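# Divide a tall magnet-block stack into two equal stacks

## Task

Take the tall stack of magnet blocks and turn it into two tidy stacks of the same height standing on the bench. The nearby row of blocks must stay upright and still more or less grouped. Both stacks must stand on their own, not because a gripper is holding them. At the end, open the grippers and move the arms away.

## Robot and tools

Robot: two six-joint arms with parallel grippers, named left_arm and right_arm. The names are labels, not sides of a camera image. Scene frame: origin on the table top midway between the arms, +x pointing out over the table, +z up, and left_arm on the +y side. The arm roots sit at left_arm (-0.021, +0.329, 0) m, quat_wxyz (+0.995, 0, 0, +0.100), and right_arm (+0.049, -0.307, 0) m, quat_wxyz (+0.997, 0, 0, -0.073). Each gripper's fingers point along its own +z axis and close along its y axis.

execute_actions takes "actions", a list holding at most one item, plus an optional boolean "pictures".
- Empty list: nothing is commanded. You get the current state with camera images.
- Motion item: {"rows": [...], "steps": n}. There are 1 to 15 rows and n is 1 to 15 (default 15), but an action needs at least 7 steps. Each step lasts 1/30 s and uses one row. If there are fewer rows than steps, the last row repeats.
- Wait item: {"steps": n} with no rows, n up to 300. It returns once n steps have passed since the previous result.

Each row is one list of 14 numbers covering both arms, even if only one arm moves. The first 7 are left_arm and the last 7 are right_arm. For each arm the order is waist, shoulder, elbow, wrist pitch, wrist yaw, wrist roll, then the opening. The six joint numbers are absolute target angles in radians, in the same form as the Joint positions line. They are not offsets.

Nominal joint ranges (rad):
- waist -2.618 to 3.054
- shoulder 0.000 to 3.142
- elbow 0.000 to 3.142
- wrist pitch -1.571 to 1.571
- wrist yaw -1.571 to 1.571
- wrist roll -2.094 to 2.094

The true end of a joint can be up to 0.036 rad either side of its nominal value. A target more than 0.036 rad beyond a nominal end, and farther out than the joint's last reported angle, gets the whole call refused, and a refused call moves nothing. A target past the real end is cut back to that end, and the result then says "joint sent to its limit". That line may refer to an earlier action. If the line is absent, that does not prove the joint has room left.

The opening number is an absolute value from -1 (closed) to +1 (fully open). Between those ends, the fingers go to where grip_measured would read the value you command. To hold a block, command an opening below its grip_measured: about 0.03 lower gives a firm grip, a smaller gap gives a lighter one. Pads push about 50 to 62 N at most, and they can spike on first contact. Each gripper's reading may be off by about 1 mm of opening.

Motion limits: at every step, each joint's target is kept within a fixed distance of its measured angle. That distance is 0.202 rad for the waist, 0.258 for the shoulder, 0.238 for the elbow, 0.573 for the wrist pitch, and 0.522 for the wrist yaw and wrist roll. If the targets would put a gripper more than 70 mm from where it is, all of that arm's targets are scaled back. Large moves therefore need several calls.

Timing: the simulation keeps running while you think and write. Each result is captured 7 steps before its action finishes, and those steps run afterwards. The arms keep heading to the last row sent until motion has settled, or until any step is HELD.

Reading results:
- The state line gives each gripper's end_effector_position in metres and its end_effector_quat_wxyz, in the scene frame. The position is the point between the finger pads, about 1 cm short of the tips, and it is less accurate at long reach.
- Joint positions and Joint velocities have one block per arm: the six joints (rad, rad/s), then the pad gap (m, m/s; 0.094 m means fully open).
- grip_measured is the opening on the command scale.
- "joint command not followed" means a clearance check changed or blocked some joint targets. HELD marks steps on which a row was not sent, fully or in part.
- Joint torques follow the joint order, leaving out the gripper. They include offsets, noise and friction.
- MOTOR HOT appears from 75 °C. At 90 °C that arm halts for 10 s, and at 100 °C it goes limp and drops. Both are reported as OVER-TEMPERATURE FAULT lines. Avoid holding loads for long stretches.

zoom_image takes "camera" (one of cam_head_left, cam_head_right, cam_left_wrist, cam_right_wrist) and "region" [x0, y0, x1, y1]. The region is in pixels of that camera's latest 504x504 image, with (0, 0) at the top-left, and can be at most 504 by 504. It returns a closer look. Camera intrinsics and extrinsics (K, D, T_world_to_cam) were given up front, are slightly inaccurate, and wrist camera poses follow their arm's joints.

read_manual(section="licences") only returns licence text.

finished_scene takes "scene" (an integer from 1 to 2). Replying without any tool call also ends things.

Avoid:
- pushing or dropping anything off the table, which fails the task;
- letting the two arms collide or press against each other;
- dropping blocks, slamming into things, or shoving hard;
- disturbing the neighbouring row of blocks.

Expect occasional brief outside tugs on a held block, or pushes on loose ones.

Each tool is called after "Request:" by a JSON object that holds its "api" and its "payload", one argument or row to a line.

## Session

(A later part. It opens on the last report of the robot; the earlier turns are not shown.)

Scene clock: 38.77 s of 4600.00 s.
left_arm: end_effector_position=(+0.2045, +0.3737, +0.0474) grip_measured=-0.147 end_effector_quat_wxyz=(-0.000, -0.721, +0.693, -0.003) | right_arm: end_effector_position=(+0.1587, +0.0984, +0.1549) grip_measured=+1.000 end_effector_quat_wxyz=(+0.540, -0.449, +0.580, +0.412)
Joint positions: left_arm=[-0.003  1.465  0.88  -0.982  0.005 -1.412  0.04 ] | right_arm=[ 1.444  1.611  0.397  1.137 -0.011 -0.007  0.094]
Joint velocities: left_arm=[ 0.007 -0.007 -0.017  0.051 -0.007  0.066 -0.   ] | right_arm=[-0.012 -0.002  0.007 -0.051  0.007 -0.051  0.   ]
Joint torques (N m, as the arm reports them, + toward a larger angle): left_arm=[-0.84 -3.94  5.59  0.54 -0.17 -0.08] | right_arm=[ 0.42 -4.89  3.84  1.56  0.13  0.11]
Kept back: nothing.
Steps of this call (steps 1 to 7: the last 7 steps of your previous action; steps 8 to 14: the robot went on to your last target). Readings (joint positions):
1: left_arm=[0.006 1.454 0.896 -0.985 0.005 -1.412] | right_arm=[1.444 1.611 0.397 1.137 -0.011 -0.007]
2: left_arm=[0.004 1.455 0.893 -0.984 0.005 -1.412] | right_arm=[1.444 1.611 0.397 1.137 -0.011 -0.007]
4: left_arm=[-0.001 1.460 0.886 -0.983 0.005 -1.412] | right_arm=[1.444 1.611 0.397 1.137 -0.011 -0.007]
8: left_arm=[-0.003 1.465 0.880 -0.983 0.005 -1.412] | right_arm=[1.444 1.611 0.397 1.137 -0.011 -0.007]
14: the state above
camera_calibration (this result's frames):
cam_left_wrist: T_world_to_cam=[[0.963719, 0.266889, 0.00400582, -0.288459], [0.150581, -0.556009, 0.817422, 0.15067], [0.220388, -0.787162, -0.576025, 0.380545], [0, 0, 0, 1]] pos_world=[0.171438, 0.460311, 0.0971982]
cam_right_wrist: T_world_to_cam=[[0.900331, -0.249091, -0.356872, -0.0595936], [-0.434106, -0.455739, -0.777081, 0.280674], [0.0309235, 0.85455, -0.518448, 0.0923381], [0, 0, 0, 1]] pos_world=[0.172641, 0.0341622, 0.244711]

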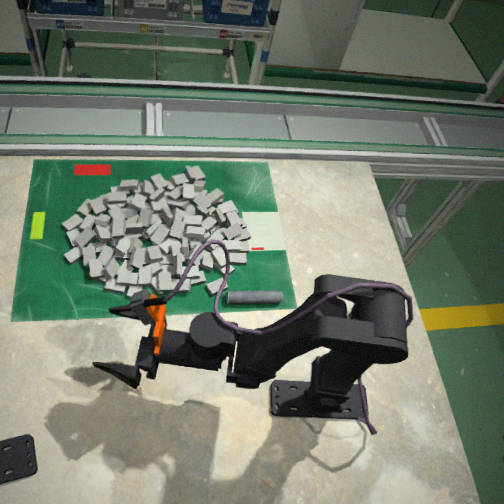

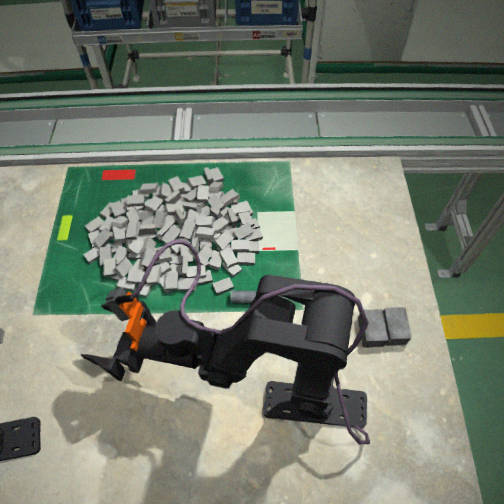

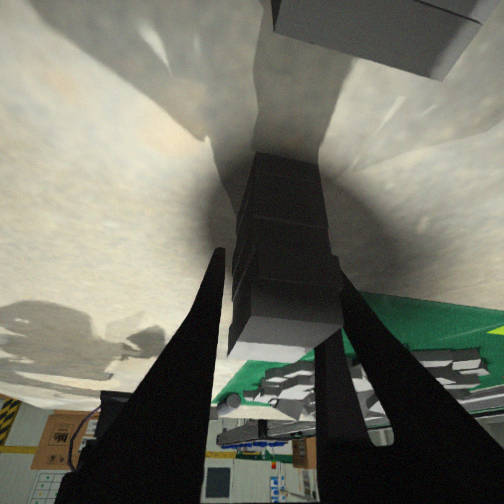

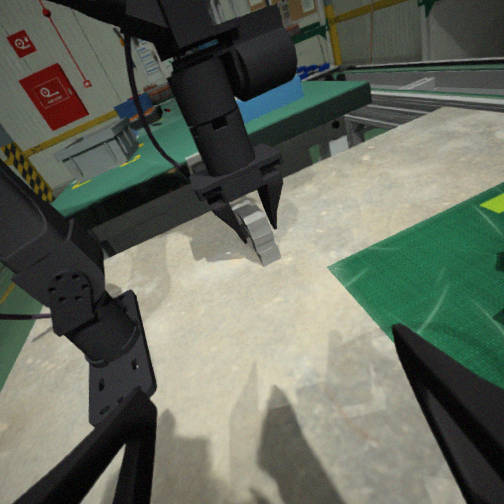

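Request:
{"api": "execute_actions", "payload": {
  "actions": [
    {"rows": [[-0.012,1.470,0.870,-0.973,-0.01,-1.418,-0.20,1.450,1.624,0.382,1.140,0,0,1],[-0.012,1.470,0.870,-0.973,-0.01,-1.418,-0.25,1.450,1.624,0.382,1.140,0,0,1],[-0.012,1.470,0.870,-0.973,-0.01,-1.418,-0.29,1.450,1.624,0.382,1.140,0,0,1],[-0.012,1.470,0.870,-0.973,-0.01,-1.418,-0.32,1.450,1.624,0.382,1.140,0,0,1],[-0.012,1.470,0.870,-0.973,-0.01,-1.418,-0.34,1.450,1.624,0.382,1.140,0,0,1],[-0.012,1.470,0.870,-0.973,-0.01,-1.418,-0.36,1.450,1.624,0.382,1.140,0,0,1],[-0.012,1.470,0.870,-0.973,-0.01,-1.418,-0.38,1.450,1.624,0.382,1.140,0,0,1],[-0.012,1.470,0.870,-0.973,-0.01,-1.418,-0.40,1.450,1.624,0.382,1.140,0,0,1],[-0.012,1.470,0.870,-0.973,-0.01,-1.418,-0.415,1.450,1.624,0.382,1.140,0,0,1],[-0.012,1.470,0.870,-0.973,-0.01,-1.418,-0.43,1.450,1.624,0.382,1.140,0,0,1],[-0.012,1.470,0.870,-0.973,-0.01,-1.418,-0.445,1.450,1.624,0.382,1.140,0,0,1],[-0.012,1.470,0.870,-0.973,-0.01,-1.418,-0.46,1.450,1.624,0.382,1.140,0,0,1],[-0.012,1.470,0.870,-0.973,-0.01,-1.418,-0.475,1.450,1.624,0.382,1.140,0,0,1],[-0.012,1.470,0.870,-0.973,-0.01,-1.418,-0.49,1.450,1.624,0.382,1.140,0,0,1],[-0.012,1.470,0.870,-0.973,-0.01,-1.418,-0.50,1.450,1.624,0.382,1.140,0,0,1]], "steps": 15}
  ]
}}

Request:
{"api": "execute_actions", "payload": {
  "actions": [
    {"steps": 12}
  ]
}}

Scene clock: 40.40 s of 4600.00 s.
left_arm: end_effector_position=(+0.2048, +0.3737, +0.0474) grip_measured=-0.389 end_effector_quat_wxyz=(+0.000, -0.721, +0.693, -0.003) | right_arm: end_effector_position=(+0.1587, +0.0984, +0.1549) grip_measured=+1.000 end_effector_quat_wxyz=(+0.540, -0.449, +0.580, +0.412)
Joint positions: left_arm=[-0.003  1.465  0.88  -0.981  0.005 -1.413  0.029] | right_arm=[ 1.444  1.611  0.397  1.137 -0.011 -0.007  0.094]
Joint velocities: left_arm=[-0.007 -0.012  0.017  0.051  0.037 -0.066 -0.018] | right_arm=[ 0.007 -0.002 -0.012 -0.037  0.022 -0.037  0.   ]
Joint torques (N m, as the arm reports them, + toward a larger angle): left_arm=[-0.79 -3.89  5.44  0.49 -0.15 -0.05] | right_arm=[ 0.46 -4.85  3.81  1.57  0.14  0.09]
Steps of this call (steps 1 to 30: the robot went on to your last target; steps 31 to 41: nothing new was sent; steps 42 to 49: the first 8 steps of this action). Readings (joint positions):
42: left_arm=[-0.003 1.465 0.880 -0.982 0.005 -1.412] | right_arm=[1.444 1.611 0.397 1.137 -0.011 -0.007]
43: left_arm=[-0.003 1.465 0.880 -0.982 0.005 -1.412] | right_arm=[1.444 1.611 0.397 1.137 -0.011 -0.007]
45: left_arm=[-0.003 1.465 0.880 -0.982 0.005 -1.413] | right_arm=[1.444 1.611 0.397 1.137 -0.011 -0.007]
49: the state above

Scene clock: 40.80 s of 4600.00 s.
left_arm: end_effector_position=(+0.2050, +0.3738, +0.0474) grip_measured=-0.452 end_effector_quat_wxyz=(+0.001, -0.721, +0.693, -0.003) | right_arm: end_effector_position=(+0.1587, +0.0984, +0.1549) grip_measured=+1.000 end_effector_quat_wxyz=(+0.540, -0.449, +0.580, +0.412)
Joint positions: left_arm=[-0.003  1.465  0.88  -0.98   0.005 -1.413  0.026] | right_arm=[ 1.444  1.611  0.397  1.137 -0.011 -0.007  0.094]
Joint velocities: left_arm=[ 0.002 -0.007 -0.002  0.022 -0.007  0.007  0.   ] | right_arm=[ 0.002 -0.007 -0.002  0.081  0.051  0.007  0.   ]
Joint torques (N m, as the arm reports them, + toward a larger angle): left_arm=[-0.68 -3.85  5.47  0.52 -0.14 -0.07] | right_arm=[ 0.42 -4.83  3.82  1.56  0.14  0.1 ]
Kept back: nothing.
Steps of this call (steps 1 to 7: the last 7 steps of your previous action; steps 8 to 12: the robot went on to your last target). Readings (joint positions):
1: left_arm=[-0.003 1.465 0.880 -0.980 0.005 -1.413] | right_arm=[1.444 1.611 0.397 1.137 -0.011 -0.007]
2: left_arm=[-0.003 1.465 0.880 -0.979 0.005 -1.413] | right_arm=[1.444 1.611 0.397 1.137 -0.011 -0.007]
4: left_arm=[-0.003 1.465 0.880 -0.980 0.005 -1.413] | right_arm=[1.444 1.611 0.397 1.137 -0.011 -0.007]
8: left_arm=[-0.003 1.465 0.880 -0.980 0.005 -1.413] | right_arm=[1.444 1.611 0.397 1.137 -0.011 -0.007]
12: the state above

Request:
{"api": "execute_actions", "payload": {
  "actions": [
    {"rows": [[-0.012,1.464,0.882,-0.980,-0.01,-1.418,-0.49,1.450,1.624,0.382,1.140,0,0,1],[-0.012,1.458,0.894,-0.986,-0.01,-1.418,-0.49,1.450,1.624,0.382,1.140,0,0,1],[-0.012,1.453,0.905,-0.992,-0.01,-1.418,-0.49,1.450,1.624,0.382,1.140,0,0,1],[-0.012,1.449,0.913,-0.998,-0.01,-1.418,-0.49,1.450,1.624,0.382,1.140,0,0,1],[-0.012,1.446,0.919,-1.005,-0.01,-1.418,-0.49,1.450,1.624,0.382,1.140,0,0,1],[-0.012,1.443,0.925,-1.014,-0.01,-1.418,-0.49,1.450,1.624,0.382,1.140,0,0,1],[-0.012,1.440,0.932,-1.024,-0.01,-1.418,-0.49,1.450,1.624,0.382,1.140,0,0,1],[-0.012,1.437,0.939,-1.035,-0.01,-1.418,-0.49,1.450,1.624,0.382,1.140,0,0,1],[-0.012,1.434,0.946,-1.046,-0.01,-1.418,-0.49,1.450,1.624,0.382,1.140,0,0,1],[-0.012,1.432,0.953,-1.056,-0.01,-1.418,-0.49,1.450,1.624,0.382,1.140,0,0,1],[-0.012,1.429,0.960,-1.065,-0.01,-1.418,-0.49,1.450,1.624,0.382,1.140,0,0,1],[-0.012,1.427,0.965,-1.073,-0.01,-1.418,-0.49,1.450,1.624,0.382,1.140,0,0,1],[-0.012,1.425,0.970,-1.079,-0.01,-1.418,-0.49,1.450,1.624,0.382,1.140,0,0,1],[-0.012,1.424,0.973,-1.083,-0.01,-1.418,-0.49,1.450,1.624,0.382,1.140,0,0,1],[-0.012,1.424,0.974,-1.085,-0.01,-1.418,-0.49,1.450,1.624,0.382,1.140,0,0,1]], "steps": 15}
  ]
}}

Request:
{"api": "execute_actions", "payload": {
  "actions": [
    {"steps": 16}
  ],
  "pictures": true
}}

Scene clock: 41.90 s of 4600.00 s.
left_arm: end_effector_position=(+0.2048, +0.3738, +0.0495) grip_measured=-0.452 end_effector_quat_wxyz=(-0.001, -0.721, +0.693, -0.002) | right_arm: end_effector_position=(+0.1587, +0.0984, +0.1549) grip_measured=+1.000 end_effector_quat_wxyz=(+0.540, -0.449, +0.580, +0.412)
Joint positions: left_arm=[-0.003  1.465  0.889 -0.993  0.005 -1.413  0.026] | right_arm=[ 1.444  1.611  0.397  1.137 -0.011 -0.007  0.094]
Joint velocities: left_arm=[ 0.002  0.002  0.168 -0.256 -0.022  0.007 -0.   ] | right_arm=[ 0.022 -0.007 -0.012 -0.051  0.022  0.022  0.   ]
Joint torques (N m, as the arm reports them, + toward a larger angle): left_arm=[-0.77 -6.35 10.11  0.29 -0.16 -0.05] | right_arm=[ 0.42 -4.86  3.8   1.57  0.13  0.09]
Steps of this call (steps 1 to 15: the robot went on to your last target; steps 16 to 25: nothing new was sent; steps 26 to 33: the first 8 steps of this action). Readings (joint positions):
26: left_arm=[-0.003 1.465 0.880 -0.980 0.005 -1.413] | right_arm=[1.444 1.611 0.397 1.137 -0.011 -0.007]
27: left_arm=[-0.003 1.465 0.880 -0.980 0.005 -1.413] | right_arm=[1.444 1.611 0.397 1.137 -0.011 -0.007]
29: left_arm=[-0.003 1.465 0.880 -0.980 0.005 -1.413] | right_arm=[1.444 1.611 0.397 1.137 -0.011 -0.007]
33: the state above

Scene clock: 42.43 s of 4600.00 s.
left_arm: end_effector_position=(+0.2055, +0.3739, +0.0649) grip_measured=-0.452 end_effector_quat_wxyz=(-0.001, -0.721, +0.693, -0.002) | right_arm: end_effector_position=(+0.1587, +0.0984, +0.1549) grip_measured=+1.000 end_effector_quat_wxyz=(+0.540, -0.449, +0.580, +0.412)
Joint positions: left_arm=[-0.003  1.45   0.94  -1.06   0.005 -1.413  0.026] | right_arm=[ 1.444  1.611  0.397  1.137 -0.011 -0.007  0.094]
Joint velocities: left_arm=[-0.007  0.002 -0.007 -0.022 -0.066 -0.007 -0.001] | right_arm=[ 0.017  0.002  0.002  0.007 -0.051  0.022  0.   ]
Joint torques (N m, as the arm reports them, + toward a larger angle): left_arm=[-0.71 -6.24  9.73  0.2  -0.15 -0.04] | right_arm=[ 0.41 -4.9   3.79  1.56  0.13  0.11]
Kept back: nothing.
Steps of this call (steps 1 to 7: the last 7 steps of your previous action; steps 8 to 16: the robot went on to your last target). Readings (joint positions):
1: left_arm=[-0.003 1.465 0.895 -1.000 0.005 -1.413] | right_arm=[1.444 1.611 0.397 1.137 -0.011 -0.007]
2: left_arm=[-0.003 1.465 0.902 -1.007 0.005 -1.413] | right_arm=[1.444 1.611 0.397 1.137 -0.011 -0.007]
4: left_arm=[-0.003 1.464 0.917 -1.021 0.005 -1.413] | right_arm=[1.444 1.611 0.397 1.137 -0.011 -0.007]
8: left_arm=[-0.003 1.453 0.936 -1.042 0.005 -1.413] | right_arm=[1.444 1.611 0.397 1.137 -0.011 -0.007]
16: the state above
camera_calibration (this result's frames):
cam_left_wrist: T_world_to_cam=[[0.963625, 0.267257, 0.000988246, -0.289403], [0.153302, -0.555767, 0.817081, 0.135729], [0.21892, -0.787208, -0.576522, 0.390981], [0, 0, 0, 1]] pos_world=[0.172475, 0.460562, 0.114794]
cam_right_wrist: T_world_to_cam=[[0.900331, -0.249091, -0.356872, -0.0595936], [-0.434106, -0.455739, -0.777081, 0.280674], [0.0309235, 0.85455, -0.518448, 0.0923381], [0, 0, 0, 1]] pos_world=[0.172641, 0.0341622, 0.244711]

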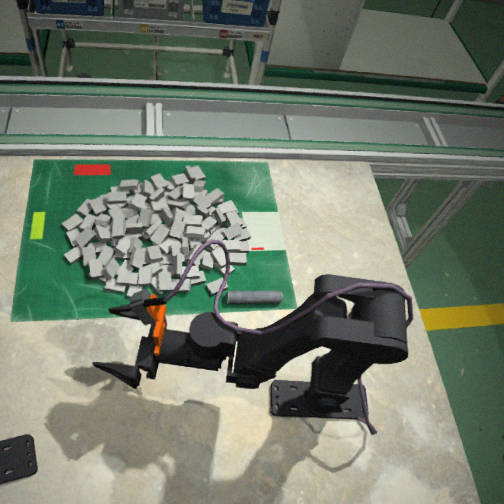

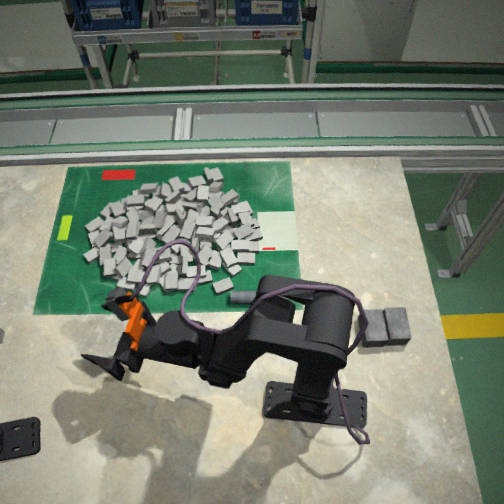

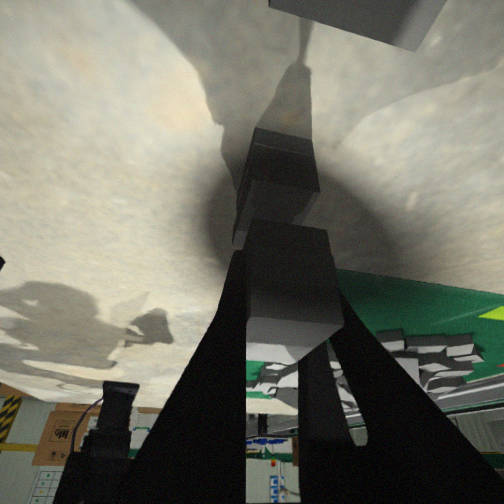

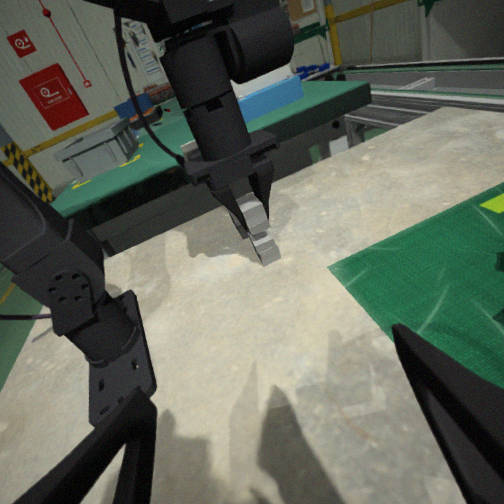

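The top part separated. Let me verify the count.

Request:
{"api": "zoom_image", "payload": {
  "camera": "cam_right_wrist",
  "region": [210, 175, 305, 270]
}}

Request:
{"api": "zoom_image", "payload": {
  "camera": "cam_left_wrist",
  "region": [190, 110, 410, 370]
}}

Region (210, 175, 305, 270) of cam_right_wrist's 504x504 image, scaled by 5.305, with more detail than that image has.

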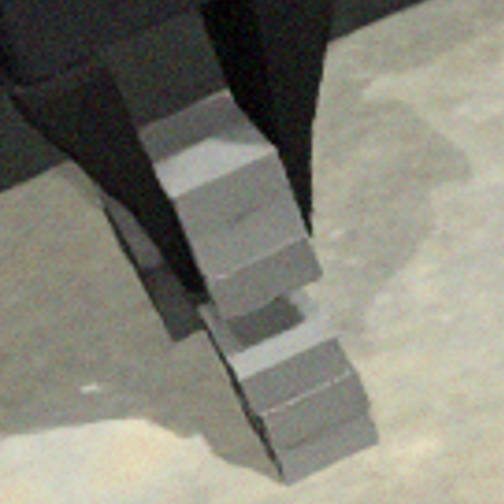

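Region (190, 110, 410, 370) of cam_left_wrist's 504x504 image, scaled by 1.938, with more detail than that image has; it fills the left 426 columns of this view, and the rest is white.

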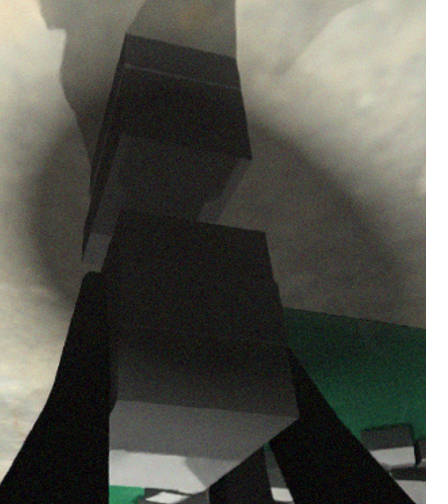

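Request:
{"api": "execute_actions", "payload": {
  "actions": [
    {"rows": [[-0.015,1.424,0.974,-1.085,-0.01,-1.424,-0.49,1.450,1.624,0.382,1.140,0,0,1],[-0.023,1.424,0.974,-1.085,-0.01,-1.435,-0.49,1.450,1.624,0.382,1.140,0,0,1],[-0.035,1.426,0.971,-1.083,-0.01,-1.450,-0.49,1.450,1.624,0.382,1.140,0,0,1],[-0.051,1.429,0.967,-1.080,-0.01,-1.470,-0.49,1.450,1.624,0.382,1.140,0,0,1],[-0.071,1.432,0.963,-1.077,-0.01,-1.493,-0.49,1.450,1.624,0.382,1.140,0,0,1],[-0.094,1.435,0.959,-1.074,-0.01,-1.519,-0.49,1.450,1.624,0.382,1.140,0,0,1],[-0.120,1.438,0.954,-1.071,-0.01,-1.547,-0.49,1.450,1.624,0.382,1.140,0,0,1],[-0.148,1.441,0.949,-1.068,-0.01,-1.577,-0.49,1.450,1.624,0.382,1.140,0,0,1],[-0.177,1.444,0.944,-1.064,-0.01,-1.607,-0.49,1.450,1.624,0.382,1.140,0,0,1],[-0.207,1.447,0.940,-1.060,-0.01,-1.638,-0.49,1.450,1.624,0.382,1.140,0,0,1],[-0.238,1.450,0.936,-1.056,-0.01,-1.668,-0.49,1.450,1.624,0.382,1.140,0,0,1],[-0.268,1.453,0.931,-1.050,-0.01,-1.698,-0.49,1.450,1.624,0.382,1.140,0,0,1],[-0.298,1.455,0.929,-1.044,-0.01,-1.727,-0.49,1.450,1.624,0.382,1.140,0,0,1],[-0.327,1.456,0.925,-1.037,-0.01,-1.755,-0.49,1.450,1.624,0.382,1.140,0,0,1],[-0.355,1.459,0.920,-1.027,-0.01,-1.780,-0.49,1.450,1.624,0.382,1.140,0,0,1]], "steps": 15}
  ]
}}

Request:
{"api": "execute_actions", "payload": {
  "actions": [
    {"rows": [[-0.381,1.462,0.914,-1.017,-0.01,-1.803,-0.49,1.450,1.624,0.382,1.140,0,0,1],[-0.404,1.466,0.907,-1.005,-0.01,-1.823,-0.49,1.450,1.624,0.382,1.140,0,0,1],[-0.424,1.470,0.899,-0.992,-0.01,-1.840,-0.49,1.450,1.624,0.382,1.140,0,0,1],[-0.440,1.474,0.891,-0.978,-0.01,-1.853,-0.49,1.450,1.624,0.382,1.140,0,0,1],[-0.452,1.478,0.882,-0.964,-0.01,-1.862,-0.49,1.450,1.624,0.382,1.140,0,0,1],[-0.460,1.483,0.873,-0.950,-0.01,-1.867,-0.49,1.450,1.624,0.382,1.140,0,0,1],[-0.463,1.488,0.864,-0.936,-0.01,-1.868,-0.49,1.450,1.624,0.382,1.140,0,0,1],[-0.463,1.492,0.854,-0.922,-0.01,-1.868,-0.49,1.450,1.624,0.382,1.140,0,0,1],[-0.463,1.497,0.845,-0.908,-0.01,-1.868,-0.49,1.450,1.624,0.382,1.140,0,0,1],[-0.463,1.501,0.836,-0.895,-0.01,-1.868,-0.49,1.450,1.624,0.382,1.140,0,0,1],[-0.463,1.505,0.828,-0.883,-0.01,-1.868,-0.49,1.450,1.624,0.382,1.140,0,0,1]], "steps": 11}
  ]
}}

Request:
{"api": "execute_actions", "payload": {
  "actions": [
    {"rows": [[-0.463,1.509,0.820,-0.873,-0.01,-1.868,-0.49,1.450,1.624,0.382,1.140,0,0,1],[-0.463,1.513,0.813,-0.863,-0.01,-1.868,-0.49,1.450,1.624,0.382,1.140,0,0,1],[-0.463,1.516,0.807,-0.856,-0.01,-1.868,-0.49,1.450,1.624,0.382,1.140,0,0,1],[-0.463,1.519,0.802,-0.850,-0.01,-1.868,-0.49,1.450,1.624,0.382,1.140,0,0,1],[-0.463,1.520,0.798,-0.846,-0.01,-1.868,-0.49,1.450,1.624,0.382,1.140,0,0,1],[-0.463,1.522,0.796,-0.845,-0.01,-1.868,-0.49,1.450,1.624,0.382,1.140,0,0,1],[-0.463,1.522,0.795,-0.845,-0.01,-1.868,-0.49,1.450,1.624,0.382,1.140,0,0,1]], "steps": 7}
  ]
}}

Request:
{"api": "execute_actions", "payload": {
  "actions": [
    {"steps": 18}
  ],
  "pictures": true
}}

Scene clock: 55.33 s of 4600.00 s.
left_arm: end_effector_position=(+0.2079, +0.3544, +0.0649) grip_measured=-0.452 end_effector_quat_wxyz=(-0.000, -0.716, +0.698, +0.001) | right_arm: end_effector_position=(+0.1587, +0.0984, +0.1549) grip_measured=+1.000 end_effector_quat_wxyz=(+0.540, -0.449, +0.580, +0.412)
Joint positions: left_arm=[-0.093  1.45   0.94  -1.062 -0.002 -1.489  0.026] | right_arm=[ 1.444  1.611  0.397  1.137 -0.011 -0.007  0.094]
Joint velocities: left_arm=[-0.735 -0.007 -0.007 -0.007 -0.022 -0.491  0.002] | right_arm=[-0.022  0.012 -0.002 -0.037 -0.081 -0.007  0.   ]
Joint torques (N m, as the arm reports them, + toward a larger angle): left_arm=[-0.78 -4.85  7.34  0.35 -0.03 -0.07] | right_arm=[ 0.37 -4.84  3.87  1.57  0.14  0.09]
Steps of this call (steps 1 to 15: the robot went on to your last target; steps 16 to 90: nothing new was sent; then 9.63 s passed at rest; steps 91 to 98: the first 8 steps of this action). Readings (joint positions):
91: left_arm=[-0.003 1.450 0.940 -1.062 0.005 -1.413] | right_arm=[1.444 1.611 0.397 1.137 -0.011 -0.007]
92: left_arm=[-0.005 1.450 0.940 -1.062 0.004 -1.416] | right_arm=[1.444 1.611 0.397 1.137 -0.011 -0.007]
94: left_arm=[-0.018 1.450 0.940 -1.062 0.001 -1.429] | right_arm=[1.444 1.611 0.397 1.137 -0.011 -0.007]
98: the state above

Scene clock: 55.70 s of 4600.00 s.
left_arm: end_effector_position=(+0.2069, +0.2819, +0.0553) grip_measured=-0.452 end_effector_quat_wxyz=(+0.001, -0.701, +0.713, -0.002) | right_arm: end_effector_position=(+0.1587, +0.0984, +0.1549) grip_measured=+1.000 end_effector_quat_wxyz=(+0.540, -0.449, +0.580, +0.412)
Joint positions: left_arm=[-0.405  1.464  0.912 -1.015  0.001 -1.759  0.026] | right_arm=[ 1.444  1.611  0.397  1.137 -0.011 -0.007  0.094]
Joint velocities: left_arm=[-0.589  0.149 -0.247  0.3    0.066 -0.637 -0.002] | right_arm=[ 0.007  0.007  0.007 -0.051 -0.037 -0.022  0.   ]
Joint torques (N m, as the arm reports them, + toward a larger angle): left_arm=[ 0.12 -4.26  5.86  0.36 -0.09 -0.07] | right_arm=[ 0.45 -4.86  3.84  1.56  0.14  0.09]
Steps of this call (steps 1 to 7: the last 7 steps of your previous action; steps 8 to 11: the first 4 steps of this action). Readings (joint positions):
8: left_arm=[-0.331 1.452 0.932 -1.041 -0.000 -1.690] | right_arm=[1.444 1.611 0.397 1.137 -0.011 -0.007]
9: left_arm=[-0.358 1.455 0.926 -1.033 0.000 -1.715] | right_arm=[1.444 1.611 0.397 1.137 -0.011 -0.007]
11: the state above

Scene clock: 55.93 s of 4600.00 s.
left_arm: end_effector_position=(+0.1987, +0.2711, +0.0322) grip_measured=-0.452 end_effector_quat_wxyz=(-0.006, -0.711, +0.703, +0.007) | right_arm: end_effector_position=(+0.1587, +0.0984, +0.1549) grip_measured=+1.000 end_effector_quat_wxyz=(+0.540, -0.449, +0.580, +0.412)
Joint positions: left_arm=[-0.457  1.499  0.845 -0.936  0.003 -1.84   0.026] | right_arm=[ 1.444  1.611  0.397  1.137 -0.011 -0.007  0.094]
Joint velocities: left_arm=[ 0.027  0.115 -0.271  0.388 -0.022 -0.095 -0.   ] | right_arm=[ 0.007  0.002  0.007 -0.066 -0.066  0.022  0.   ]
Joint torques (N m, as the arm reports them, + toward a larger angle): left_arm=[-0.43 -4.47  6.09  0.4  -0.13 -0.09] | right_arm=[ 0.39 -4.9   3.84  1.56  0.13  0.09]
Kept back: the last 7 steps of this action.
Steps of this call (steps 1 to 7: the last 7 steps of your previous action). Readings (joint positions):
1: left_arm=[-0.424 1.469 0.903 -1.004 0.002 -1.779] | right_arm=[1.444 1.611 0.397 1.137 -0.011 -0.007]
2: left_arm=[-0.438 1.474 0.894 -0.993 0.002 -1.795] | right_arm=[1.444 1.611 0.397 1.137 -0.011 -0.007]
4: left_arm=[-0.455 1.485 0.874 -0.971 0.003 -1.819] | right_arm=[1.444 1.611 0.397 1.137 -0.011 -0.007]
7: the state above

Scene clock: 56.53 s of 4600.00 s.
left_arm: end_effector_position=(+0.2010, +0.2705, +0.0162) grip_measured=-0.452 end_effector_quat_wxyz=(-0.002, -0.719, +0.695, +0.001) | right_arm: end_effector_position=(+0.1587, +0.0984, +0.1549) grip_measured=+1.000 end_effector_quat_wxyz=(+0.540, -0.449, +0.580, +0.412)
Joint positions: left_arm=[-0.457  1.524  0.798 -0.848  0.003 -1.861  0.026] | right_arm=[ 1.444  1.611  0.397  1.137 -0.011 -0.007  0.094]
Joint velocities: left_arm=[-0.012  0.002 -0.012  0.022 -0.051  0.007  0.   ] | right_arm=[ 0.007 -0.002 -0.007 -0.066 -0.022 -0.007  0.   ]
Joint torques (N m, as the arm reports them, + toward a larger angle): left_arm=[-0.38 -4.63  5.77  0.44 -0.14 -0.07] | right_arm=[ 0.42 -4.87  3.88  1.56  0.13  0.11]
Kept back: nothing.
Steps of this call (steps 1 to 7: the last 7 steps of your previous action; steps 8 to 18: the robot went on to your last target). Readings (joint positions):
1: left_arm=[-0.457 1.503 0.837 -0.924 0.003 -1.844] | right_arm=[1.444 1.611 0.397 1.137 -0.011 -0.007]
2: left_arm=[-0.457 1.508 0.829 -0.913 0.003 -1.848] | right_arm=[1.444 1.611 0.397 1.137 -0.011 -0.007]
4: left_arm=[-0.457 1.515 0.814 -0.892 0.003 -1.853] | right_arm=[1.444 1.611 0.397 1.137 -0.011 -0.007]
8: left_arm=[-0.457 1.523 0.799 -0.867 0.003 -1.858] | right_arm=[1.444 1.611 0.397 1.137 -0.011 -0.007]
18: the state above
camera_calibration (this result's frames):
cam_left_wrist: T_world_to_cam=[[0.965233, 0.26137, -0.00328055, -0.256114], [0.154003, -0.558501, 0.815082, 0.119346], [0.211205, -0.78725, -0.579336, 0.284036], [0, 0, 0, 1]] pos_world=[0.16884, 0.357203, 0.0664353]
cam_right_wrist: T_world_to_cam=[[0.900331, -0.249091, -0.356872, -0.0595936], [-0.434106, -0.455739, -0.777081, 0.280674], [0.0309235, 0.85455, -0.518448, 0.0923381], [0, 0, 0, 1]] pos_world=[0.172641, 0.0341622, 0.244711]

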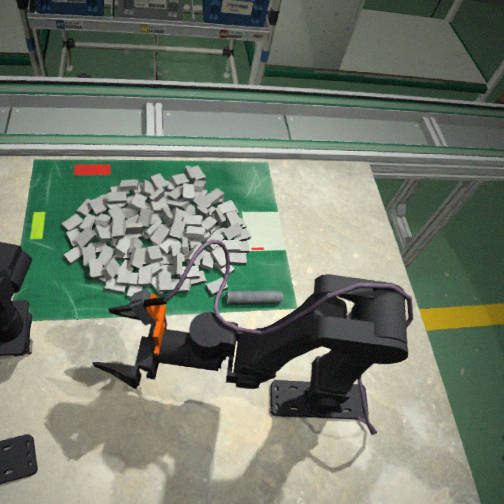

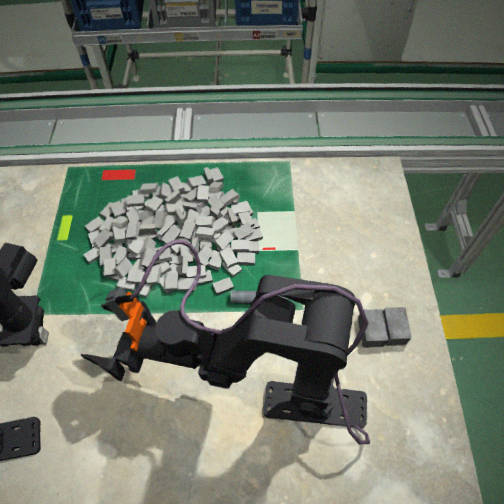

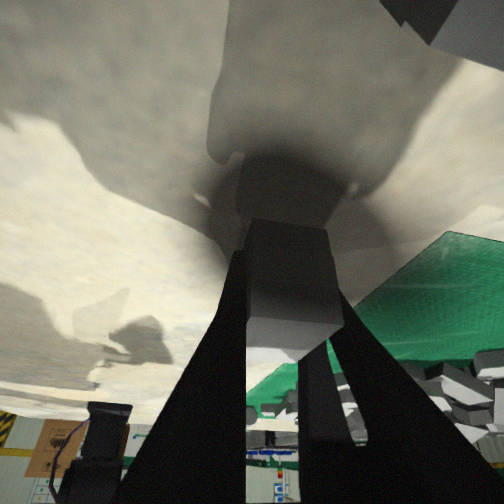

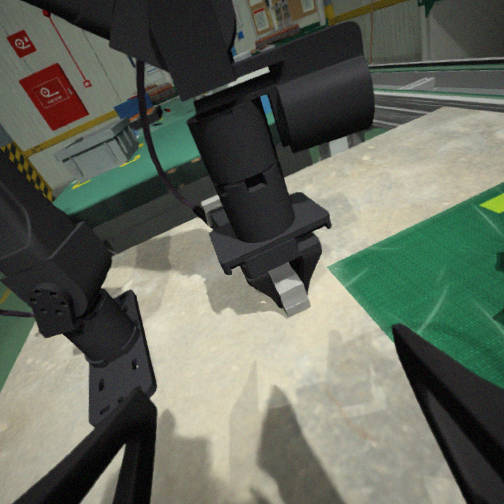

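Request:
{"api": "execute_actions", "payload": {
  "actions": [
    {"rows": [[-0.463,1.525,0.791,-0.843,-0.01,-1.868,-0.49,1.450,1.624,0.382,1.140,0,0,1],[-0.463,1.528,0.788,-0.841,-0.01,-1.868,-0.49,1.450,1.624,0.382,1.140,0,0,1],[-0.463,1.530,0.786,-0.839,-0.01,-1.868,-0.49,1.450,1.624,0.382,1.140,0,0,1],[-0.463,1.531,0.784,-0.837,-0.01,-1.868,-0.49,1.450,1.624,0.382,1.140,0,0,1],[-0.463,1.532,0.783,-0.835,-0.01,-1.868,-0.49,1.450,1.624,0.382,1.140,0,0,1],[-0.463,1.533,0.781,-0.833,-0.01,-1.868,-0.49,1.450,1.624,0.382,1.140,0,0,1],[-0.463,1.534,0.780,-0.831,-0.01,-1.868,-0.49,1.450,1.624,0.382,1.140,0,0,1],[-0.463,1.535,0.779,-0.830,-0.01,-1.868,-0.49,1.450,1.624,0.382,1.140,0,0,1],[-0.463,1.536,0.778,-0.829,-0.01,-1.868,-0.49,1.450,1.624,0.382,1.140,0,0,1]], "steps": 10}
  ]
}}

Request:
{"api": "execute_actions", "payload": {
  "actions": [
    {"steps": 14}
  ]
}}

Scene clock: 57.80 s of 4600.00 s.
left_arm: end_effector_position=(+0.2015, +0.2704, +0.0162) grip_measured=-0.452 end_effector_quat_wxyz=(-0.002, -0.719, +0.695, -0.000) | right_arm: end_effector_position=(+0.1587, +0.0984, +0.1549) grip_measured=+1.000 end_effector_quat_wxyz=(+0.540, -0.449, +0.580, +0.412)
Joint positions: left_arm=[-0.457  1.524  0.798 -0.846  0.003 -1.862  0.026] | right_arm=[ 1.444  1.611  0.397  1.137 -0.011 -0.007  0.094]
Joint velocities: left_arm=[-0.007 -0.012  0.002  0.022 -0.081  0.051  0.   ] | right_arm=[-0.022 -0.017 -0.002 -0.022  0.037  0.007  0.   ]
Joint torques (N m, as the arm reports them, + toward a larger angle): left_arm=[-0.48 -4.    4.91  0.47 -0.13 -0.08] | right_arm=[ 0.4  -4.87  3.86  1.57  0.14  0.1 ]
Steps of this call (steps 1 to 15: the robot went on to your last target; steps 16 to 35: nothing new was sent; steps 36 to 38: the first 3 steps of this action). Readings (joint positions):
36: left_arm=[-0.457 1.524 0.798 -0.847 0.003 -1.862] | right_arm=[1.444 1.611 0.397 1.137 -0.011 -0.007]
37: left_arm=[-0.457 1.524 0.798 -0.847 0.003 -1.862] | right_arm=[1.444 1.611 0.397 1.137 -0.011 -0.007]
38: the state above

Scene clock: 58.27 s of 4600.00 s.
left_arm: end_effector_position=(+0.2012, +0.2705, +0.0126) grip_measured=-0.453 end_effector_quat_wxyz=(-0.002, -0.719, +0.695, +0.001) | right_arm: end_effector_position=(+0.1587, +0.0984, +0.1549) grip_measured=+1.000 end_effector_quat_wxyz=(+0.540, -0.449, +0.580, +0.412)
Joint positions: left_arm=[-0.457  1.532  0.79  -0.832  0.003 -1.862  0.026] | right_arm=[ 1.444  1.611  0.397  1.137 -0.011 -0.007  0.094]
Joint velocities: left_arm=[-0.007 -0.012 -0.007 -0.007 -0.066 -0.007  0.001] | right_arm=[-0.017 -0.007 -0.012 -0.022 -0.051 -0.007  0.   ]
Joint torques (N m, as the arm reports them, + toward a larger angle): left_arm=[-0.43 -4.13  4.97  0.47 -0.13 -0.07] | right_arm=[ 0.45 -4.85  3.86  1.57  0.14  0.08]
Kept back: nothing.
Steps of this call (steps 1 to 7: the last 7 steps of your previous action; steps 8 to 14: the robot went on to your last target). Readings (joint positions):
1: left_arm=[-0.457 1.524 0.798 -0.845 0.003 -1.862] | right_arm=[1.444 1.611 0.397 1.137 -0.011 -0.007]
2: left_arm=[-0.457 1.525 0.798 -0.844 0.003 -1.862] | right_arm=[1.444 1.611 0.397 1.137 -0.011 -0.007]
4: left_arm=[-0.457 1.528 0.795 -0.838 0.003 -1.862] | right_arm=[1.444 1.611 0.397 1.137 -0.011 -0.007]
8: left_arm=[-0.457 1.532 0.790 -0.832 0.003 -1.862] | right_arm=[1.444 1.611 0.397 1.137 -0.011 -0.007]
14: the state above

Request:
{"api": "execute_actions", "payload": {
  "actions": [
    {"rows": [[-0.460,1.530,0.788,-0.832,-0.01,-1.865,-0.465,1.450,1.624,0.382,1.140,0,0,1],[-0.458,1.526,0.796,-0.832,-0.005,-1.862,-0.44,1.450,1.624,0.382,1.140,0,0,1],[-0.458,1.524,0.800,-0.832,0,-1.862,-0.38,1.450,1.624,0.382,1.140,0,0,1],[-0.458,1.524,0.800,-0.832,0,-1.862,-0.27,1.450,1.624,0.382,1.140,0,0,1],[-0.458,1.524,0.800,-0.832,0,-1.862,-0.13,1.450,1.624,0.382,1.140,0,0,1],[-0.458,1.524,0.800,-0.832,0,-1.862,0.02,1.450,1.624,0.382,1.140,0,0,1],[-0.458,1.524,0.800,-0.832,0,-1.797,0.16,1.450,1.624,0.382,1.140,0,0,1],[-0.458,1.524,0.800,-0.832,0,-1.723,0.26,1.450,1.624,0.382,1.140,0,0,1],[-0.458,1.524,0.800,-0.832,0,-1.639,0.32,1.450,1.624,0.382,1.140,0,0,1],[-0.458,1.524,0.800,-0.832,0,-1.549,0.32,1.450,1.624,0.382,1.140,0,0,1],[-0.458,1.524,0.800,-0.832,0,-1.452,0.32,1.450,1.624,0.382,1.140,0,0,1],[-0.458,1.524,0.800,-0.832,0,-1.350,0.32,1.450,1.624,0.382,1.140,0,0,1],[-0.458,1.524,0.800,-0.832,0,-1.246,0.32,1.450,1.624,0.382,1.140,0,0,1],[-0.458,1.524,0.800,-0.832,0,-1.139,0.32,1.450,1.624,0.382,1.140,0,0,1],[-0.458,1.524,0.800,-0.832,0,-1.032,0.32,1.450,1.624,0.382,1.140,0,0,1]], "steps": 15}
  ]
}}

Request:
{"api": "execute_actions", "payload": {
  "actions": [
    {"rows": [[-0.458,1.524,0.800,-0.832,0,-0.925,0.32,1.450,1.624,0.382,1.140,0,0,1],[-0.458,1.524,0.800,-0.832,0,-0.822,0.32,1.450,1.624,0.382,1.140,0,0,1],[-0.458,1.524,0.800,-0.832,0,-0.721,0.32,1.450,1.624,0.382,1.140,0,0,1],[-0.458,1.524,0.800,-0.832,0,-0.625,0.32,1.450,1.624,0.382,1.140,0,0,1],[-0.458,1.524,0.800,-0.832,0,-0.536,0.32,1.450,1.624,0.382,1.140,0,0,1],[-0.458,1.524,0.800,-0.832,0,-0.454,0.32,1.450,1.624,0.382,1.140,0,0,1],[-0.458,1.524,0.800,-0.832,0,-0.381,0.32,1.450,1.624,0.382,1.140,0,0,1],[-0.458,1.524,0.800,-0.832,0,-0.319,0.32,1.450,1.624,0.382,1.140,0,0,1],[-0.458,1.524,0.800,-0.832,0,-0.268,0.32,1.450,1.624,0.382,1.140,0,0,1],[-0.458,1.524,0.800,-0.832,0,-0.231,0.32,1.450,1.624,0.382,1.140,0,0,1],[-0.458,1.524,0.800,-0.832,0,-0.208,0.32,1.450,1.624,0.382,1.140,0,0,1],[-0.458,1.524,0.800,-0.832,0,-0.201,0.28,1.450,1.624,0.382,1.140,0,0,1],[-0.458,1.524,0.800,-0.832,0,-0.211,0.22,1.450,1.624,0.382,1.140,0,0,1],[-0.458,1.524,0.800,-0.832,0,-0.240,0.16,1.450,1.624,0.382,1.140,0,0,1],[-0.458,1.524,0.800,-0.832,0,-0.288,0.10,1.450,1.624,0.382,1.140,0,0,1]], "steps": 15}
  ]
}}

Request:
{"api": "execute_actions", "payload": {
  "actions": [
    {"rows": [[-0.458,1.524,0.800,-0.832,0,-0.288,0.05,1.450,1.624,0.382,1.140,0,0,1],[-0.458,1.524,0.800,-0.832,0,-0.288,0.01,1.450,1.624,0.382,1.140,0,0,1],[-0.458,1.524,0.800,-0.832,0,-0.288,-0.02,1.450,1.624,0.382,1.140,0,0,1],[-0.458,1.524,0.800,-0.832,0,-0.288,-0.045,1.450,1.624,0.382,1.140,0,0,1],[-0.458,1.524,0.800,-0.832,0,-0.288,-0.065,1.450,1.624,0.382,1.140,0,0,1],[-0.458,1.524,0.800,-0.832,0,-0.288,-0.085,1.450,1.624,0.382,1.140,0,0,1],[-0.458,1.524,0.800,-0.832,0,-0.288,-0.10,1.450,1.624,0.382,1.140,0,0,1],[-0.458,1.524,0.800,-0.832,0,-0.288,-0.115,1.450,1.624,0.382,1.140,0,0,1],[-0.458,1.524,0.800,-0.832,0,-0.288,-0.13,1.450,1.624,0.382,1.140,0,0,1],[-0.458,1.524,0.800,-0.832,0,-0.288,-0.145,1.450,1.624,0.382,1.140,0,0,1],[-0.458,1.524,0.800,-0.832,0,-0.288,-0.16,1.450,1.624,0.382,1.140,0,0,1],[-0.458,1.524,0.800,-0.832,0,-0.288,-0.175,1.450,1.624,0.382,1.140,0,0,1],[-0.458,1.524,0.800,-0.832,0,-0.288,-0.19,1.450,1.624,0.382,1.140,0,0,1],[-0.458,1.524,0.800,-0.832,0,-0.288,-0.20,1.450,1.624,0.382,1.140,0,0,1]], "steps": 14}
  ]
}}

Request:
{"api": "execute_actions", "payload": {
  "actions": [
    {"steps": 10}
  ],
  "pictures": true
}}

Scene clock: 61.63 s of 4600.00 s.
left_arm: end_effector_position=(+0.2012, +0.2703, +0.0126) grip_measured=+0.207 end_effector_quat_wxyz=(-0.002, -0.708, +0.706, +0.000) | right_arm: end_effector_position=(+0.1587, +0.0984, +0.1549) grip_measured=+1.000 end_effector_quat_wxyz=(+0.540, -0.449, +0.580, +0.412)
Joint positions: left_arm=[-0.457  1.532  0.79  -0.831  0.004 -1.83   0.057] | right_arm=[ 1.444  1.611  0.397  1.137 -0.011 -0.007  0.094]
Joint velocities: left_arm=[ 0.002 -0.002  0.007  0.066  0.007  0.667  0.102] | right_arm=[-0.012 -0.007 -0.002  0.007 -0.022 -0.051  0.   ]
Joint torques (N m, as the arm reports them, + toward a larger angle): left_arm=[ 0.04 -5.12  6.99  0.41 -0.03  0.05] | right_arm=[ 0.43 -4.87  3.84  1.57  0.14  0.1 ]
Steps of this call (steps 1 to 30: the robot went on to your last target; steps 31 to 90: nothing new was sent; then 0.10 s passed at rest; steps 91 to 98: the first 8 steps of this action). Readings (joint positions):
91: left_arm=[-0.457 1.532 0.790 -0.832 0.003 -1.862] | right_arm=[1.444 1.611 0.397 1.137 -0.011 -0.007]
92: left_arm=[-0.457 1.532 0.790 -0.832 0.003 -1.862] | right_arm=[1.444 1.611 0.397 1.137 -0.011 -0.007]
94: left_arm=[-0.457 1.532 0.790 -0.832 0.003 -1.862] | right_arm=[1.444 1.611 0.397 1.137 -0.011 -0.007]
98: the state above

Scene clock: 62.13 s of 4600.00 s.
left_arm: end_effector_position=(+0.2012, +0.2701, +0.0126) grip_measured=+0.318 end_effector_quat_wxyz=(-0.002, -0.203, +0.979, -0.002) | right_arm: end_effector_position=(+0.1587, +0.0984, +0.1549) grip_measured=+1.000 end_effector_quat_wxyz=(+0.540, -0.449, +0.580, +0.412)
Joint positions: left_arm=[-0.457  1.532  0.79  -0.831  0.005 -0.666  0.062] | right_arm=[ 1.444  1.611  0.397  1.137 -0.011 -0.007  0.094]
Joint velocities: left_arm=[-0.012  0.002 -0.007  0.022 -0.051  2.293 -0.   ] | right_arm=[-0.032  0.007  0.002  0.037  0.037  0.007  0.   ]
Joint torques (N m, as the arm reports them, + toward a larger angle): left_arm=[-0.11 -5.08  6.89  0.43 -0.03  0.03] | right_arm=[ 0.42 -4.9   3.82  1.56  0.12  0.1 ]
Steps of this call (steps 1 to 7: the last 7 steps of your previous action; steps 8 to 15: the first 8 steps of this action). Readings (joint positions):
8: left_arm=[-0.457 1.532 0.790 -0.831 0.005 -1.304] | right_arm=[1.444 1.611 0.397 1.137 -0.011 -0.007]
9: left_arm=[-0.457 1.532 0.790 -0.831 0.005 -1.212] | right_arm=[1.444 1.611 0.397 1.137 -0.011 -0.007]
11: left_arm=[-0.457 1.532 0.790 -0.831 0.005 -1.023] | right_arm=[1.444 1.611 0.397 1.137 -0.011 -0.007]
15: the state above

Scene clock: 62.60 s of 4600.00 s.
left_arm: end_effector_position=(+0.2011, +0.2703, +0.0126) grip_measured=-0.091 end_effector_quat_wxyz=(-0.002, -0.022, +1.000, -0.001) | right_arm: end_effector_position=(+0.1587, +0.0984, +0.1549) grip_measured=+1.000 end_effector_quat_wxyz=(+0.540, -0.449, +0.580, +0.412)
Joint positions: left_arm=[-0.457  1.532  0.79  -0.832  0.004 -0.302  0.043] | right_arm=[ 1.444  1.611  0.397  1.137 -0.011 -0.007  0.094]
Joint velocities: left_arm=[-0.012  0.007  0.007 -0.022 -0.051  0.066 -0.014] | right_arm=[-0.002 -0.012 -0.012 -0.022  0.037 -0.066  0.   ]
Joint torques (N m, as the arm reports them, + toward a larger angle): left_arm=[-0.04 -5.16  6.9   0.42 -0.05  0.09] | right_arm=[ 0.46 -4.88  3.85  1.59  0.14  0.1 ]
Steps of this call (steps 1 to 7: the last 7 steps of your previous action; steps 8 to 14: the first 7 steps of this action). Readings (joint positions):
8: left_arm=[-0.457 1.532 0.790 -0.831 0.005 -0.324] | right_arm=[1.444 1.611 0.397 1.137 -0.011 -0.007]
9: left_arm=[-0.457 1.532 0.790 -0.831 0.005 -0.318] | right_arm=[1.444 1.611 0.397 1.137 -0.011 -0.007]
11: left_arm=[-0.457 1.532 0.790 -0.831 0.005 -0.310] | right_arm=[1.444 1.611 0.397 1.137 -0.011 -0.007]
14: the state above

Scene clock: 62.93 s of 4600.00 s.
left_arm: end_effector_position=(+0.2011, +0.2703, +0.0126) grip_measured=-0.133 end_effector_quat_wxyz=(-0.002, -0.019, +1.000, -0.002) | right_arm: end_effector_position=(+0.1587, +0.0984, +0.1549) grip_measured=+1.000 end_effector_quat_wxyz=(+0.540, -0.449, +0.580, +0.412)
Joint positions: left_arm=[-0.457  1.532  0.79  -0.832  0.004 -0.295  0.041] | right_arm=[ 1.444  1.611  0.397  1.137 -0.011 -0.007  0.094]
Joint velocities: left_arm=[-0.002 -0.007 -0.012 -0.007 -0.007 -0.007 -0.001] | right_arm=[-0.002 -0.002  0.007 -0.022 -0.066 -0.037  0.   ]
Joint torques (N m, as the arm reports them, + toward a larger angle): left_arm=[ 0.01 -5.13  6.94  0.42 -0.04  0.09] | right_arm=[ 0.4  -4.88  3.82  1.57  0.15  0.09]
Kept back: nothing.
Steps of this call (steps 1 to 7: the last 7 steps of your previous action; steps 8 to 10: the robot went on to your last target). Readings (joint positions):
1: left_arm=[-0.457 1.532 0.790 -0.832 0.004 -0.300] | right_arm=[1.444 1.611 0.397 1.137 -0.011 -0.007]
2: left_arm=[-0.457 1.532 0.790 -0.832 0.004 -0.299] | right_arm=[1.444 1.611 0.397 1.137 -0.011 -0.007]
4: left_arm=[-0.457 1.532 0.790 -0.832 0.004 -0.297] | right_arm=[1.444 1.611 0.397 1.137 -0.011 -0.007]
8: left_arm=[-0.457 1.532 0.790 -0.832 0.004 -0.295] | right_arm=[1.444 1.611 0.397 1.137 -0.011 -0.007]
10: the state above
camera_calibration (this result's frames):
cam_left_wrist: T_world_to_cam=[[0.266051, -0.963955, 0.00291485, 0.215564], [-0.556096, -0.151011, 0.817284, 0.154817], [-0.787384, -0.21906, -0.576228, 0.328962], [0, 0, 0, 1]] pos_world=[0.287762, 0.303236, 0.0623994]
cam_right_wrist: T_world_to_cam=[[0.900331, -0.249091, -0.356872, -0.0595936], [-0.434106, -0.455739, -0.777081, 0.280674], [0.0309235, 0.85455, -0.518448, 0.0923381], [0, 0, 0, 1]] pos_world=[0.172641, 0.0341622, 0.244711]

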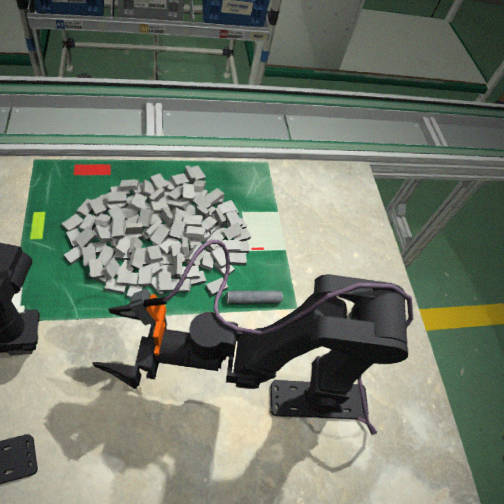

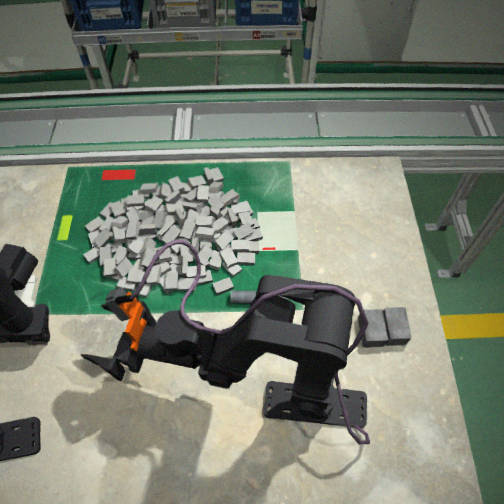

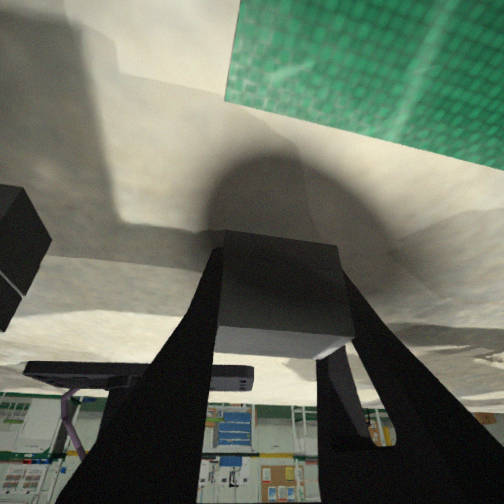

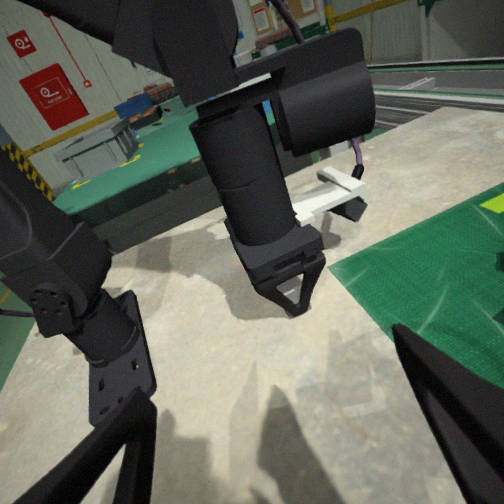

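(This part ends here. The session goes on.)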